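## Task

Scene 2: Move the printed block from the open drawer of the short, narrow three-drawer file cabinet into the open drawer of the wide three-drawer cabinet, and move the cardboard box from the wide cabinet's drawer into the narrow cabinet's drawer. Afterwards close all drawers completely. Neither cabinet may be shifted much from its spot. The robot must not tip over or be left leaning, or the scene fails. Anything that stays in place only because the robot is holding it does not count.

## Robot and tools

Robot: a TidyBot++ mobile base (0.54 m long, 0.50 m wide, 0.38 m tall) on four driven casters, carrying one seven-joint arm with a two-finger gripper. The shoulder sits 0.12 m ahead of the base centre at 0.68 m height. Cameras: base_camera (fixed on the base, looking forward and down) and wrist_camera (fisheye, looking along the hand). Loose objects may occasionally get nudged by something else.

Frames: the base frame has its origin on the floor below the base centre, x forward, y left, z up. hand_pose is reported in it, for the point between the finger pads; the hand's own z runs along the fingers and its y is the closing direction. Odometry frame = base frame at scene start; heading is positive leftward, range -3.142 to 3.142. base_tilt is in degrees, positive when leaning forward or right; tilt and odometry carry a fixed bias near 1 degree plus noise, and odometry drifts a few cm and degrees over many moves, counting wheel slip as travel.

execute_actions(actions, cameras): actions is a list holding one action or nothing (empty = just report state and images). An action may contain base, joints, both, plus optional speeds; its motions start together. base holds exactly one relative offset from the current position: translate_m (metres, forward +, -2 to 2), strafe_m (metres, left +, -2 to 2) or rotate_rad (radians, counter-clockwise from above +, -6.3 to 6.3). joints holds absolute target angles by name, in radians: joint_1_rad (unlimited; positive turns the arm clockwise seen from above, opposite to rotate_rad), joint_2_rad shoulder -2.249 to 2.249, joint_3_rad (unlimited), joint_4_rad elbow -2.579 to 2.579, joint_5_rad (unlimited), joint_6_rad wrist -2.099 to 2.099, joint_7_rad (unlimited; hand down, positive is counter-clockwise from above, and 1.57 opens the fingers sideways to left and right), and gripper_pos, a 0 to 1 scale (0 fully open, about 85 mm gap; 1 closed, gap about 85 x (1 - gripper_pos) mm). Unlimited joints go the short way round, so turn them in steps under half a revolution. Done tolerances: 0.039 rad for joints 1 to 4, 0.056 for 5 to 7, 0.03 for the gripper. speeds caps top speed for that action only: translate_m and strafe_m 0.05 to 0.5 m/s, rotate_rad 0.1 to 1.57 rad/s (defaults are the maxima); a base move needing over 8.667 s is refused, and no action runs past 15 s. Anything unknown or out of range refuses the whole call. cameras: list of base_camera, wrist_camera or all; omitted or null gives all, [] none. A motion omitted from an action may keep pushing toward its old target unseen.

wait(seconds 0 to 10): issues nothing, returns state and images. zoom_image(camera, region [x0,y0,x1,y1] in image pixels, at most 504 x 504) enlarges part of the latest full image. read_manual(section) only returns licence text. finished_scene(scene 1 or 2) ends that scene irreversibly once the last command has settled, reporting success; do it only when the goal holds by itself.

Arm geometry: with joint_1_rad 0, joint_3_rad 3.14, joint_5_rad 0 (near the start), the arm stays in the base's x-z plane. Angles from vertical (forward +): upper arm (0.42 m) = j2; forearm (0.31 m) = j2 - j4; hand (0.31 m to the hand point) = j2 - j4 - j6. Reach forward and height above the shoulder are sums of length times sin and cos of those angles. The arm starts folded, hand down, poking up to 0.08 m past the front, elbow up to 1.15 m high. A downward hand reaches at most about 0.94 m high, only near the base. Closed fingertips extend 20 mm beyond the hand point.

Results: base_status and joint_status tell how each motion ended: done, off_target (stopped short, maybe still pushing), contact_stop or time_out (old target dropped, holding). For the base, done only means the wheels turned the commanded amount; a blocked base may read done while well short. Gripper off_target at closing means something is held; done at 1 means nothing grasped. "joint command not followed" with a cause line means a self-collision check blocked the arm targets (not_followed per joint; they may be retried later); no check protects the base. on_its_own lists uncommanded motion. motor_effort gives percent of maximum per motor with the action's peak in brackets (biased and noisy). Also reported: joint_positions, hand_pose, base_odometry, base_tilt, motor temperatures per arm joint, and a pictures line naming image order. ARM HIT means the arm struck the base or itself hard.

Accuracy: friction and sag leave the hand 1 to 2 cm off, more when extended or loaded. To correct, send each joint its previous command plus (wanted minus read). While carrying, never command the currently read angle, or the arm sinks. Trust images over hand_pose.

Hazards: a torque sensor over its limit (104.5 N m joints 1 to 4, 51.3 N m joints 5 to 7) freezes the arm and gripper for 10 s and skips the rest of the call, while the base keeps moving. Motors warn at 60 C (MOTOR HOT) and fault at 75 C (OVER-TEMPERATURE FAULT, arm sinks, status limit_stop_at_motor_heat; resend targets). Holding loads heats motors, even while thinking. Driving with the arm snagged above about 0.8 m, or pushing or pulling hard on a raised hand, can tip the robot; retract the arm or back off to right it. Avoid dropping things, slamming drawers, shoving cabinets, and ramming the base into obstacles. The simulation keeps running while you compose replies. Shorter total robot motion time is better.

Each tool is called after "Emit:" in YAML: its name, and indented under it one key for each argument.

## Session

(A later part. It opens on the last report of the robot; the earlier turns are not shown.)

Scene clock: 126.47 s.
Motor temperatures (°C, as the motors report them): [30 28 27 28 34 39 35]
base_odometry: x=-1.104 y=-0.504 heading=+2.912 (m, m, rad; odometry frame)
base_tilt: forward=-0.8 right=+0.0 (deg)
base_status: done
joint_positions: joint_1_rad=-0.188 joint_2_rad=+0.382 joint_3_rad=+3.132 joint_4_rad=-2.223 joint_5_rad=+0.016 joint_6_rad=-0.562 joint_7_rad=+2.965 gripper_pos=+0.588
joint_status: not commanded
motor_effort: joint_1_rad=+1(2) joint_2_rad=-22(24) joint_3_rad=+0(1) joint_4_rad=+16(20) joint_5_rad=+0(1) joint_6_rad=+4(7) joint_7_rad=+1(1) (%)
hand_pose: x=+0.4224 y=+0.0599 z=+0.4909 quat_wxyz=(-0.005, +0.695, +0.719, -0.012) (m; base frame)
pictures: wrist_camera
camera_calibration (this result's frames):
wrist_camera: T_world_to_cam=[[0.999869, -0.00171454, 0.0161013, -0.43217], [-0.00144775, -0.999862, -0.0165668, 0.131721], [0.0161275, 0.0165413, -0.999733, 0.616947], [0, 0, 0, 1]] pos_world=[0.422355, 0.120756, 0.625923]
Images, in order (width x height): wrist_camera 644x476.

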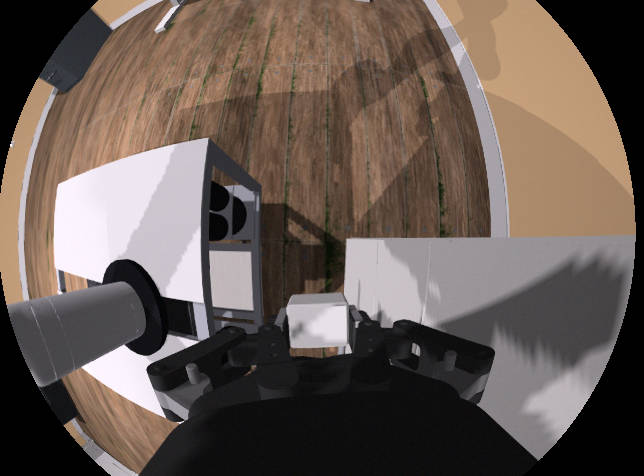

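Emit:
execute_actions:
  actions:
    - {"base":{"translate_m":-1.46},"joints":{"joint_1_rad":0.0,"joint_2_rad":0.0}}
  cameras: ["wrist_camera"]

Emit:
execute_actions:
  actions:
    - {"base":{"rotate_rad":3.14},"joints":{"joint_2_rad":0.3,"joint_4_rad":-1.2,"joint_6_rad":-1.65,"joint_7_rad":3.17}}

Scene clock: 137.87 s.
Motor temperatures (°C, as the motors report them): [30 28 27 28 34 39 35]
base_odometry: x=+0.319 y=-0.835 heading=+2.913 (m, m, rad; odometry frame)
base_tilt: forward=-0.7 right=+0.0 (deg)
base_status: done
joint_positions: joint_1_rad=-0.023 joint_2_rad=+0.005 joint_3_rad=+3.132 joint_4_rad=-2.199 joint_5_rad=+0.016 joint_6_rad=-0.561 joint_7_rad=+2.965 gripper_pos=+0.588
joint_status: all done
motor_effort: joint_1_rad=+0(1) joint_2_rad=-15(24) joint_3_rad=-1(2) joint_4_rad=+17(18) joint_5_rad=-1(0) joint_6_rad=+3(4) joint_7_rad=+0(1) (%)
hand_pose: x=+0.4888 y=+0.0107 z=+0.6271 quat_wxyz=(+0.122, +0.739, +0.647, +0.142) (m; base frame)
pictures: wrist_camera
camera_calibration (this result's frames):
wrist_camera: T_world_to_cam=[[0.901081, -0.167945, 0.399809, -0.69144], [-0.144099, -0.985533, -0.089218, 0.200088], [0.409009, 0.0227806, -0.912246, 0.50594], [0, 0, 0, 1]] pos_world=[0.444942, 0.0695438, 0.755837]
Images, in order (width x height): wrist_camera 644x476.

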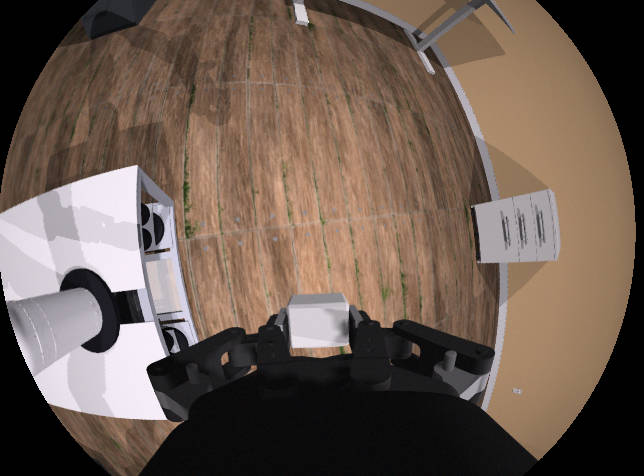

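Scene clock: 141.23 s.
Motor temperatures (°C, as the motors report them): [30 28 27 28 34 39 35]
base_odometry: x=+0.319 y=-0.835 heading=-0.231 (m, m, rad; odometry frame)
base_tilt: forward=-0.8 right=+0.0 (deg)
base_status: done
joint_positions: joint_1_rad=-0.011 joint_2_rad=+0.305 joint_3_rad=+3.132 joint_4_rad=-1.219 joint_5_rad=+0.016 joint_6_rad=-1.614 joint_7_rad=+3.143 gripper_pos=+0.588
joint_status: all done
motor_effort: joint_1_rad=+0(3) joint_2_rad=-28(30) joint_3_rad=-1(4) joint_4_rad=+18(18) joint_5_rad=-1(0) joint_6_rad=+0(3) joint_7_rad=+0(1) (%)
hand_pose: x=+0.5603 y=+0.0050 z=+0.7866 quat_wxyz=(+0.006, +0.699, +0.715, -0.003) (m; base frame)
pictures: base_camera, wrist_camera
camera_calibration (this result's frames):
wrist_camera: T_world_to_cam=[[0.998888, -0.0144437, 0.0448723, -0.596995], [-0.0138576, -0.999815, -0.0133469, 0.0864064], [0.0450568, 0.0127102, -0.998904, 0.894451], [0, 0, 0, 1]] pos_world=[0.557228, 0.0663989, 0.921412]
Images, in order (width x height): base_camera 644x364, wrist_camera 644x476.

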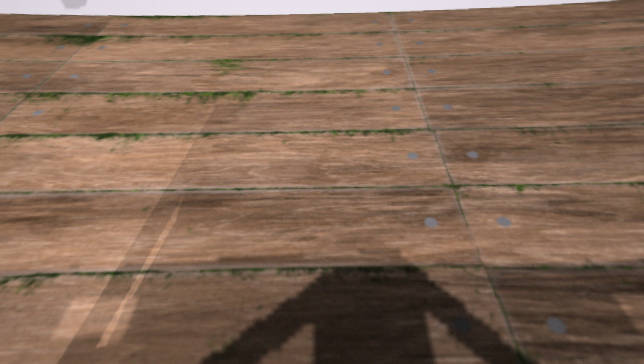

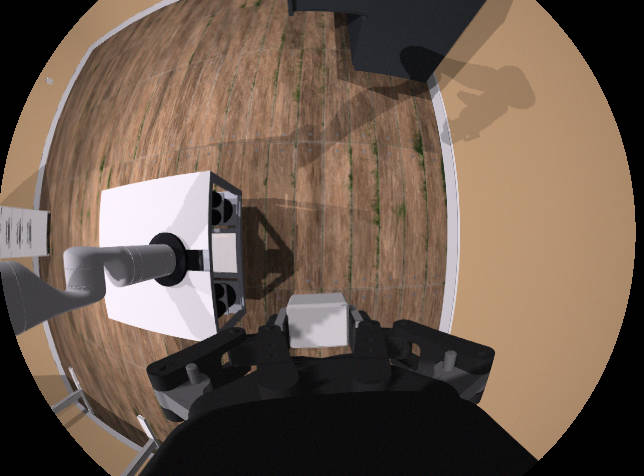

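Emit:
execute_actions:
  actions:
    - {"base":{"strafe_m":1.17},"joints":{"joint_2_rad":0.455,"joint_4_rad":-0.99,"joint_6_rad":-1.70}}

Scene clock: 149.47 s.
Motor temperatures (°C, as the motors report them): [30 28 27 28 34 39 35]
base_odometry: x=+0.584 y=+0.305 heading=-0.230 (m, m, rad; odometry frame)
base_tilt: forward=-0.8 right=+0.0 (deg)
base_status: done
joint_positions: joint_1_rad=-0.010 joint_2_rad=+0.454 joint_3_rad=+3.132 joint_4_rad=-1.015 joint_5_rad=+0.016 joint_6_rad=-1.664 joint_7_rad=+3.143 gripper_pos=+0.588
joint_status: all done
motor_effort: joint_1_rad=+0(3) joint_2_rad=-34(35) joint_3_rad=-1(3) joint_4_rad=+19(18) joint_5_rad=-1(0) joint_6_rad=+0(0) joint_7_rad=+0(0) (%)
hand_pose: x=+0.6188 y=+0.0050 z=+0.7807 quat_wxyz=(+0.007, +0.701, +0.714, -0.001) (m; base frame)
pictures: base_camera, wrist_camera
camera_calibration (this result's frames):
wrist_camera: T_world_to_cam=[[0.998613, -0.0175139, 0.0496483, -0.658728], [-0.0167912, -0.999747, -0.0149349, 0.0902121], [0.0498973, 0.0140805, -0.998655, 0.882673], [0, 0, 0, 1]] pos_world=[0.615286, 0.0662239, 0.915538]
Images, in order (width x height): base_camera 644x364, wrist_camera 644x476.

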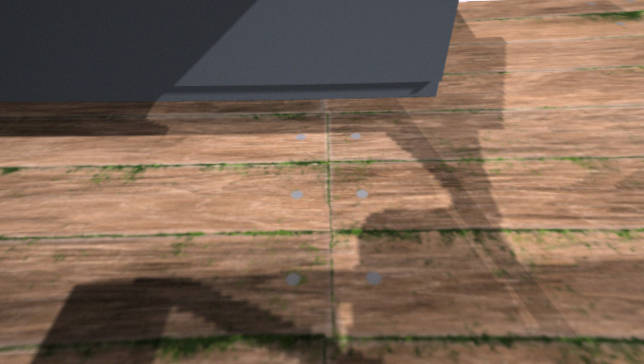

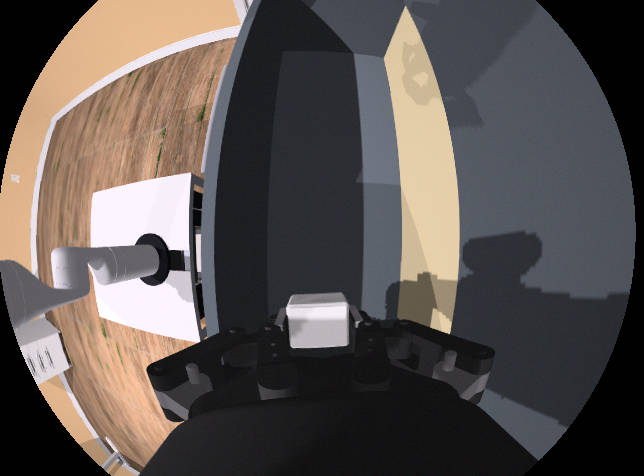

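Emit:
execute_actions:
  actions:
    - {"joints":{"joint_2_rad":0.60,"joint_4_rad":-1.445,"joint_6_rad":-1.06}}
  cameras: []

Emit:
execute_actions:
  actions:
    - {"joints":{"joint_2_rad":0.835,"joint_4_rad":-1.60,"joint_6_rad":-0.695}}
  cameras: ["wrist_camera"]

Scene clock: 156.83 s.
Motor temperatures (°C, as the motors report them): [30 28 27 28 34 39 35]
base_odometry: x=+0.584 y=+0.305 heading=-0.230 (m, m, rad; odometry frame)
base_tilt: forward=-0.8 right=+0.0 (deg)
base_status: not commanded
joint_positions: joint_1_rad=-0.010 joint_2_rad=+0.602 joint_3_rad=+3.132 joint_4_rad=-1.426 joint_5_rad=+0.016 joint_6_rad=-1.094 joint_7_rad=+3.143 gripper_pos=+0.588
joint_status: all done
motor_effort: joint_1_rad=+0(0) joint_2_rad=-37(40) joint_3_rad=-2(2) joint_4_rad=+16(17) joint_5_rad=-1(1) joint_6_rad=+0(0) joint_7_rad=+0(0) (%)
hand_pose: x=+0.6454 y=+0.0067 z=+0.5784 quat_wxyz=(+0.010, +0.698, +0.716, +0.004) (m; base frame)
pictures: none
No camera images: the call's "cameras" was empty. Leave "cameras" out to get every camera's image.

Scene clock: 158.23 s.
Motor temperatures (°C, as the motors report them): [30 28 27 28 34 39 35]
base_odometry: x=+0.584 y=+0.305 heading=-0.230 (m, m, rad; odometry frame)
base_tilt: forward=-0.7 right=+0.0 (deg)
base_status: not commanded
joint_positions: joint_1_rad=-0.010 joint_2_rad=+0.833 joint_3_rad=+3.132 joint_4_rad=-1.583 joint_5_rad=+0.016 joint_6_rad=-0.730 joint_7_rad=+3.143 gripper_pos=+0.588
joint_status: all done
motor_effort: joint_1_rad=+0(0) joint_2_rad=-39(43) joint_3_rad=-1(2) joint_4_rad=+12(16) joint_5_rad=-1(1) joint_6_rad=+0(1) joint_7_rad=+1(1) (%)
hand_pose: x=+0.6375 y=+0.0082 z=+0.4184 quat_wxyz=(+0.000, +0.696, +0.718, -0.003) (m; base frame)
pictures: wrist_camera
camera_calibration (this result's frames):
wrist_camera: T_world_to_cam=[[0.999316, -0.00632006, 0.0364344, -0.654334], [-0.00548888, -0.999723, -0.022868, 0.0844346], [0.0365688, 0.0226523, -0.999074, 0.528557], [0, 0, 0, 1]] pos_world=[0.635021, 0.0683027, 0.553839]
Images, in order (width x height): wrist_camera 644x476.

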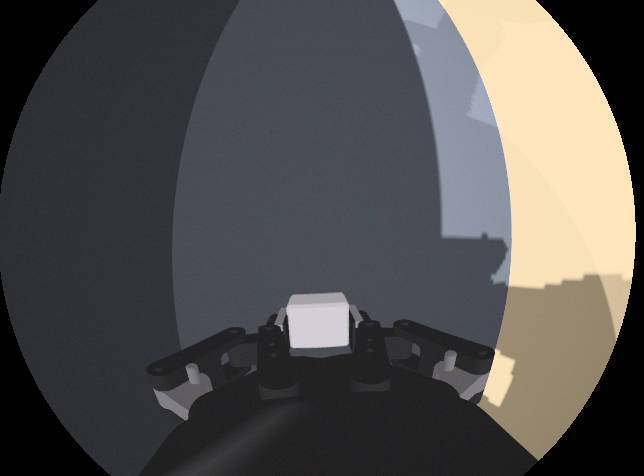

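Emit:
execute_actions:
  actions:
    - {"joints":{"joint_2_rad":0.86}}
  cameras: []

Emit:
execute_actions:
  actions:
    - {"joints":{"gripper_pos":0.3}}
  cameras: []

Emit:
execute_actions:
  actions:
    - {"joints":{"joint_2_rad":0.55,"joint_4_rad":-1.42,"joint_6_rad":-1.17}}
  cameras: ["wrist_camera"]

Emit:
execute_actions:
  actions:
    - {"joints":{"joint_2_rad":0.32,"joint_4_rad":-1.22,"joint_6_rad":-1.55}}
  cameras: []

Scene clock: 162.03 s.
Motor temperatures (°C, as the motors report them): [30 28 27 28 34 39 35]
base_odometry: x=+0.584 y=+0.305 heading=-0.230 (m, m, rad; odometry frame)
base_tilt: forward=-0.8 right=+0.0 (deg)
base_status: not commanded
joint_positions: joint_1_rad=-0.010 joint_2_rad=+0.847 joint_3_rad=+3.132 joint_4_rad=-1.583 joint_5_rad=+0.016 joint_6_rad=-0.729 joint_7_rad=+3.143 gripper_pos=+0.588
joint_status: all done
motor_effort: joint_1_rad=+0(0) joint_2_rad=-34(40) joint_3_rad=-2(1) joint_4_rad=+9(11) joint_5_rad=-1(1) joint_6_rad=+0(1) joint_7_rad=+0(0) (%)
hand_pose: x=+0.6340 y=+0.0082 z=+0.4113 quat_wxyz=(-0.005, +0.696, +0.718, -0.007) (m; base frame)
pictures: none
No camera images: the call's "cameras" was empty. Leave "cameras" out to get every camera's image.

Scene clock: 162.97 s.
Motor temperatures (°C, as the motors report them): [30 28 27 28 34 39 35]
base_odometry: x=+0.584 y=+0.305 heading=-0.230 (m, m, rad; odometry frame)
base_tilt: forward=-0.7 right=+0.0 (deg)
base_status: not commanded
joint_positions: joint_1_rad=-0.010 joint_2_rad=+0.854 joint_3_rad=+3.132 joint_4_rad=-1.583 joint_5_rad=+0.016 joint_6_rad=-0.729 joint_7_rad=+3.143 gripper_pos=+0.300
joint_status: all done
motor_effort: joint_1_rad=+0(0) joint_2_rad=-38(40) joint_3_rad=-2(2) joint_4_rad=+11(12) joint_5_rad=+0(1) joint_6_rad=+0(1) joint_7_rad=+0(1) (%)
hand_pose: x=+0.6321 y=+0.0082 z=+0.4075 quat_wxyz=(-0.007, +0.696, +0.718, -0.010) (m; base frame)
pictures: none
No camera images: the call's "cameras" was empty. Leave "cameras" out to get every camera's image.

Scene clock: 164.60 s.
Motor temperatures (°C, as the motors report them): [30 28 27 28 34 39 35]
base_odometry: x=+0.584 y=+0.305 heading=-0.230 (m, m, rad; odometry frame)
base_tilt: forward=-0.7 right=+0.0 (deg)
base_status: not commanded
joint_positions: joint_1_rad=-0.010 joint_2_rad=+0.547 joint_3_rad=+3.132 joint_4_rad=-1.437 joint_5_rad=+0.016 joint_6_rad=-1.138 joint_7_rad=+3.143 gripper_pos=+0.300
joint_status: all done
motor_effort: joint_1_rad=+0(0) joint_2_rad=-34(41) joint_3_rad=-2(2) joint_4_rad=+16(18) joint_5_rad=-1(1) joint_6_rad=+0(1) joint_7_rad=+1(1) (%)
hand_pose: x=+0.6319 y=+0.0063 z=+0.6041 quat_wxyz=(+0.011, +0.698, +0.716, +0.004) (m; base frame)
pictures: wrist_camera
camera_calibration (this result's frames):
wrist_camera: T_world_to_cam=[[0.998072, -0.00975258, 0.0613023, -0.669732], [-0.00870025, -0.999811, -0.0174098, 0.0854637], [0.0614605, 0.0168428, -0.997967, 0.697887], [0, 0, 0, 1]] pos_world=[0.626291, 0.0671615, 0.739013]
Images, in order (width x height): wrist_camera 644x476.

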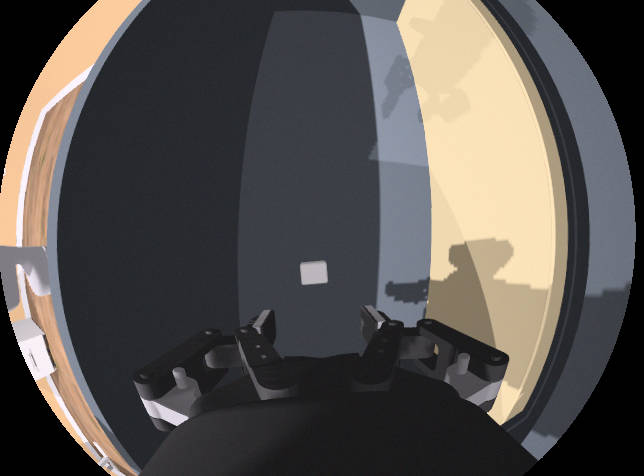

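Scene clock: 166.17 s.
Motor temperatures (°C, as the motors report them): [30 28 27 28 34 39 35]
base_odometry: x=+0.584 y=+0.305 heading=-0.230 (m, m, rad; odometry frame)
base_tilt: forward=-0.8 right=+0.0 (deg)
base_status: not commanded
joint_positions: joint_1_rad=-0.010 joint_2_rad=+0.316 joint_3_rad=+3.132 joint_4_rad=-1.234 joint_5_rad=+0.016 joint_6_rad=-1.520 joint_7_rad=+3.143 gripper_pos=+0.300
joint_status: all done
motor_effort: joint_1_rad=+0(0) joint_2_rad=-29(38) joint_3_rad=-1(2) joint_4_rad=+18(19) joint_5_rad=+0(0) joint_6_rad=+0(1) joint_7_rad=+0(0) (%)
hand_pose: x=+0.5863 y=+0.0048 z=+0.7778 quat_wxyz=(+0.030, +0.699, +0.714, +0.021) (m; base frame)
pictures: none
No camera images: the call's "cameras" was empty. Leave "cameras" out to get every camera's image.

Emit:
execute_actions:
  actions:
    - {"base":{"translate_m":-0.1},"joints":{"joint_2_rad":0.0,"joint_4_rad":-1.6}}
  cameras: []

Emit:
execute_actions:
  actions:
    - {"joints":{"joint_2_rad":0.309,"joint_4_rad":-2.15,"joint_6_rad":-0.6}}

Scene clock: 171.07 s.
Motor temperatures (°C, as the motors report them): [30 28 27 28 34 39 35]
base_odometry: x=+0.487 y=+0.328 heading=-0.230 (m, m, rad; odometry frame)
base_tilt: forward=-0.8 right=+0.0 (deg)
base_status: done
joint_positions: joint_1_rad=-0.010 joint_2_rad=+0.003 joint_3_rad=+3.132 joint_4_rad=-1.577 joint_5_rad=+0.016 joint_6_rad=-1.520 joint_7_rad=+3.143 gripper_pos=+0.300
joint_status: all done
motor_effort: joint_1_rad=+0(1) joint_2_rad=-17(32) joint_3_rad=-1(2) joint_4_rad=+18(19) joint_5_rad=-1(0) joint_6_rad=+0(1) joint_7_rad=+0(0) (%)
hand_pose: x=+0.4472 y=+0.0026 z=+0.7886 quat_wxyz=(+0.020, +0.699, +0.714, +0.009) (m; base frame)
pictures: none
No camera images: the call's "cameras" was empty. Leave "cameras" out to get every camera's image.

Scene clock: 172.87 s.
Motor temperatures (°C, as the motors report them): [30 28 27 28 34 39 35]
base_odometry: x=+0.487 y=+0.328 heading=-0.230 (m, m, rad; odometry frame)
base_tilt: forward=-0.7 right=+0.0 (deg)
base_status: not commanded
joint_positions: joint_1_rad=-0.010 joint_2_rad=+0.301 joint_3_rad=+3.132 joint_4_rad=-2.127 joint_5_rad=+0.016 joint_6_rad=-0.633 joint_7_rad=+3.143 gripper_pos=+0.300
joint_status: all done
motor_effort: joint_1_rad=+0(0) joint_2_rad=-22(24) joint_3_rad=-1(1) joint_4_rad=+12(17) joint_5_rad=+0(0) joint_6_rad=+0(1) joint_7_rad=+0(1) (%)
hand_pose: x=+0.4743 y=+0.0055 z=+0.5357 quat_wxyz=(+0.031, +0.695, +0.718, +0.026) (m; base frame)
pictures: base_camera, wrist_camera
camera_calibration (this result's frames):
wrist_camera: T_world_to_cam=[[0.992665, -0.00280813, 0.120866, -0.537593], [-0.000220083, -0.999771, -0.0214204, 0.0801901], [0.120899, 0.0212367, -0.992438, 0.60822], [0, 0, 0, 1]] pos_world=[0.460134, 0.0657455, 0.670316]
Images, in order (width x height): base_camera 644x364, wrist_camera 644x476.

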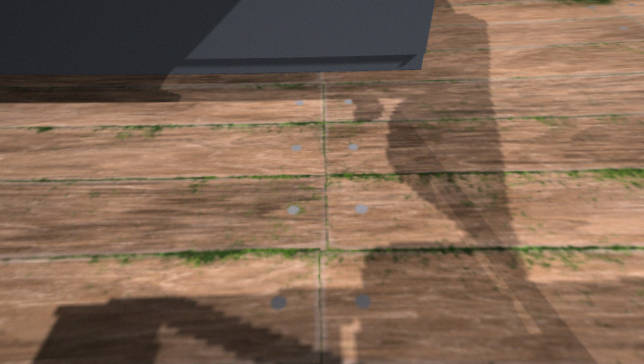

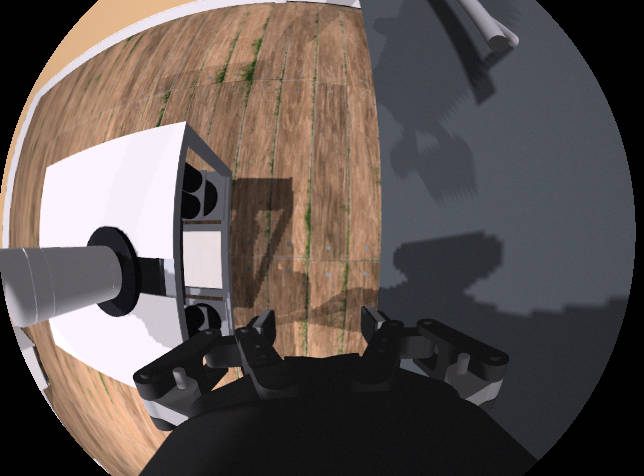

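Emit:
execute_actions:
  actions:
    - {"base":{"translate_m":0.34},"speeds":{"translate_m":0.13}}

Scene clock: 178.30 s.
Motor temperatures (°C, as the motors report them): [30 28 27 28 34 39 35]
base_odometry: x=+0.818 y=+0.250 heading=-0.230 (m, m, rad; odometry frame)
base_tilt: forward=-0.8 right=+0.0 (deg)
base_status: done
joint_positions: joint_1_rad=-0.009 joint_2_rad=+0.302 joint_3_rad=+3.132 joint_4_rad=-2.155 joint_5_rad=+0.016 joint_6_rad=-0.633 joint_7_rad=+3.143 gripper_pos=+0.300
joint_status: not commanded
motor_effort: joint_1_rad=+0(2) joint_2_rad=-22(23) joint_3_rad=+0(3) joint_4_rad=+11(25) joint_5_rad=-1(1) joint_6_rad=+0(11) joint_7_rad=+0(2) (%)
hand_pose: x=+0.4588 y=+0.0049 z=+0.5290 quat_wxyz=(+0.021, +0.695, +0.718, +0.016) (m; base frame)
pictures: base_camera, wrist_camera
camera_calibration (this result's frames):
wrist_camera: T_world_to_cam=[[0.995764, -0.0036435, 0.0918717, -0.507467], [-0.00174427, -0.999783, -0.0207444, 0.0797597], [0.0919273, 0.0204963, -0.995555, 0.618391], [0, 0, 0, 1]] pos_world=[0.448609, 0.0652187, 0.663918]
Images, in order (width x height): base_camera 644x364, wrist_camera 644x476.

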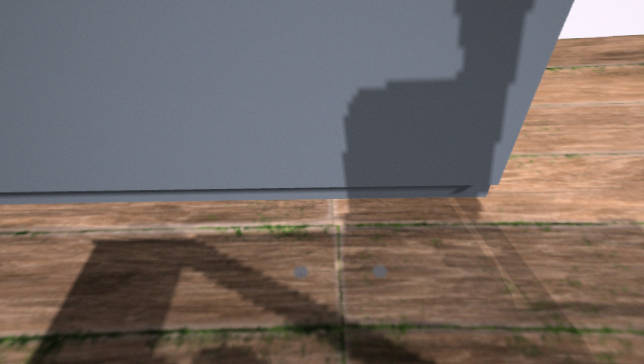

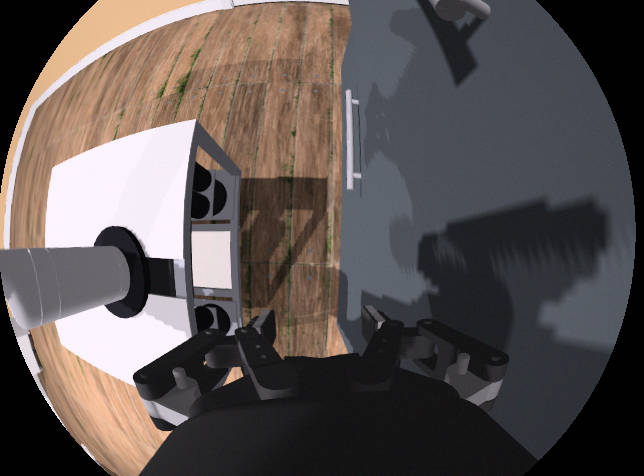

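Emit:
execute_actions:
  actions:
    - {"base":{"translate_m":0.06},"speeds":{"translate_m":0.06}}
  cameras: ["wrist_camera"]

Scene clock: 181.63 s.
Motor temperatures (°C, as the motors report them): [30 28 27 28 34 39 35]
base_odometry: x=+0.876 y=+0.237 heading=-0.230 (m, m, rad; odometry frame)
base_tilt: forward=-0.8 right=+0.0 (deg)
base_status: done
joint_positions: joint_1_rad=-0.009 joint_2_rad=+0.296 joint_3_rad=+3.132 joint_4_rad=-2.210 joint_5_rad=+0.016 joint_6_rad=-0.641 joint_7_rad=+3.143 gripper_pos=+0.300
joint_status: not commanded
motor_effort: joint_1_rad=+0(2) joint_2_rad=-18(22) joint_3_rad=-1(3) joint_4_rad=+23(26) joint_5_rad=+0(0) joint_6_rad=+9(11) joint_7_rad=+1(1) (%)
hand_pose: x=+0.4263 y=+0.0043 z=+0.5199 quat_wxyz=(+0.000, +0.695, +0.719, -0.005) (m; base frame)
pictures: wrist_camera
camera_calibration (this result's frames):
wrist_camera: T_world_to_cam=[[0.999395, -0.00347539, 0.0346064, -0.446049], [-0.00280429, -0.999807, -0.0194219, 0.0786836], [0.0346672, 0.0193131, -0.999212, 0.638643], [0, 0, 0, 1]] pos_world=[0.42386, 0.0647841, 0.655104]
Images, in order (width x height): wrist_camera 644x476.

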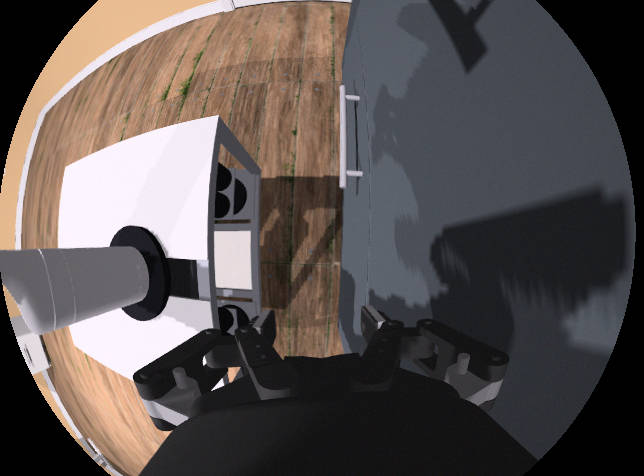

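Seam is visible and the arm is loaded, so it's closed. Backing off.

Emit:
execute_actions:
  actions:
    - {"base":{"translate_m":-0.1}}
  cameras: ["wrist_camera"]

Emit:
finished_scene:
  scene: 2

Scene clock: 184.90 s.
Motor temperatures (°C, as the motors report them): [30 28 27 28 34 39 35]
base_odometry: x=+0.779 y=+0.260 heading=-0.230 (m, m, rad; odometry frame)
base_tilt: forward=-0.8 right=+0.0 (deg)
base_status: done
joint_positions: joint_1_rad=-0.009 joint_2_rad=+0.311 joint_3_rad=+3.132 joint_4_rad=-2.154 joint_5_rad=+0.016 joint_6_rad=-0.630 joint_7_rad=+3.143 gripper_pos=+0.300
joint_status: not commanded
motor_effort: joint_1_rad=+0(1) joint_2_rad=-22(24) joint_3_rad=-1(2) joint_4_rad=+11(23) joint_5_rad=+0(0) joint_6_rad=+0(9) joint_7_rad=+0(1) (%)
hand_pose: x=+0.4588 y=+0.0049 z=+0.5262 quat_wxyz=(+0.019, +0.695, +0.718, +0.014) (m; base frame)
pictures: wrist_camera
camera_calibration (this result's frames):
wrist_camera: T_world_to_cam=[[0.996225, -0.00362602, 0.0867359, -0.504748], [-0.00183128, -0.999783, -0.0207627, 0.0797751], [0.0867923, 0.0205254, -0.996015, 0.618148], [0, 0, 0, 1]] pos_world=[0.449338, 0.0652398, 0.661121]
Images, in order (width x height): wrist_camera 644x476.

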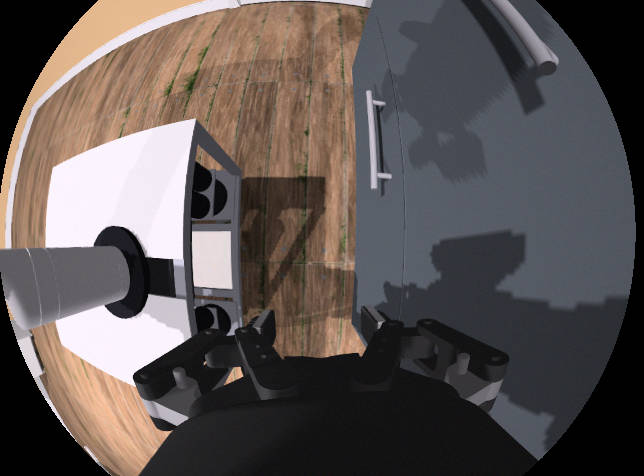

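The scene is finished: the task was done.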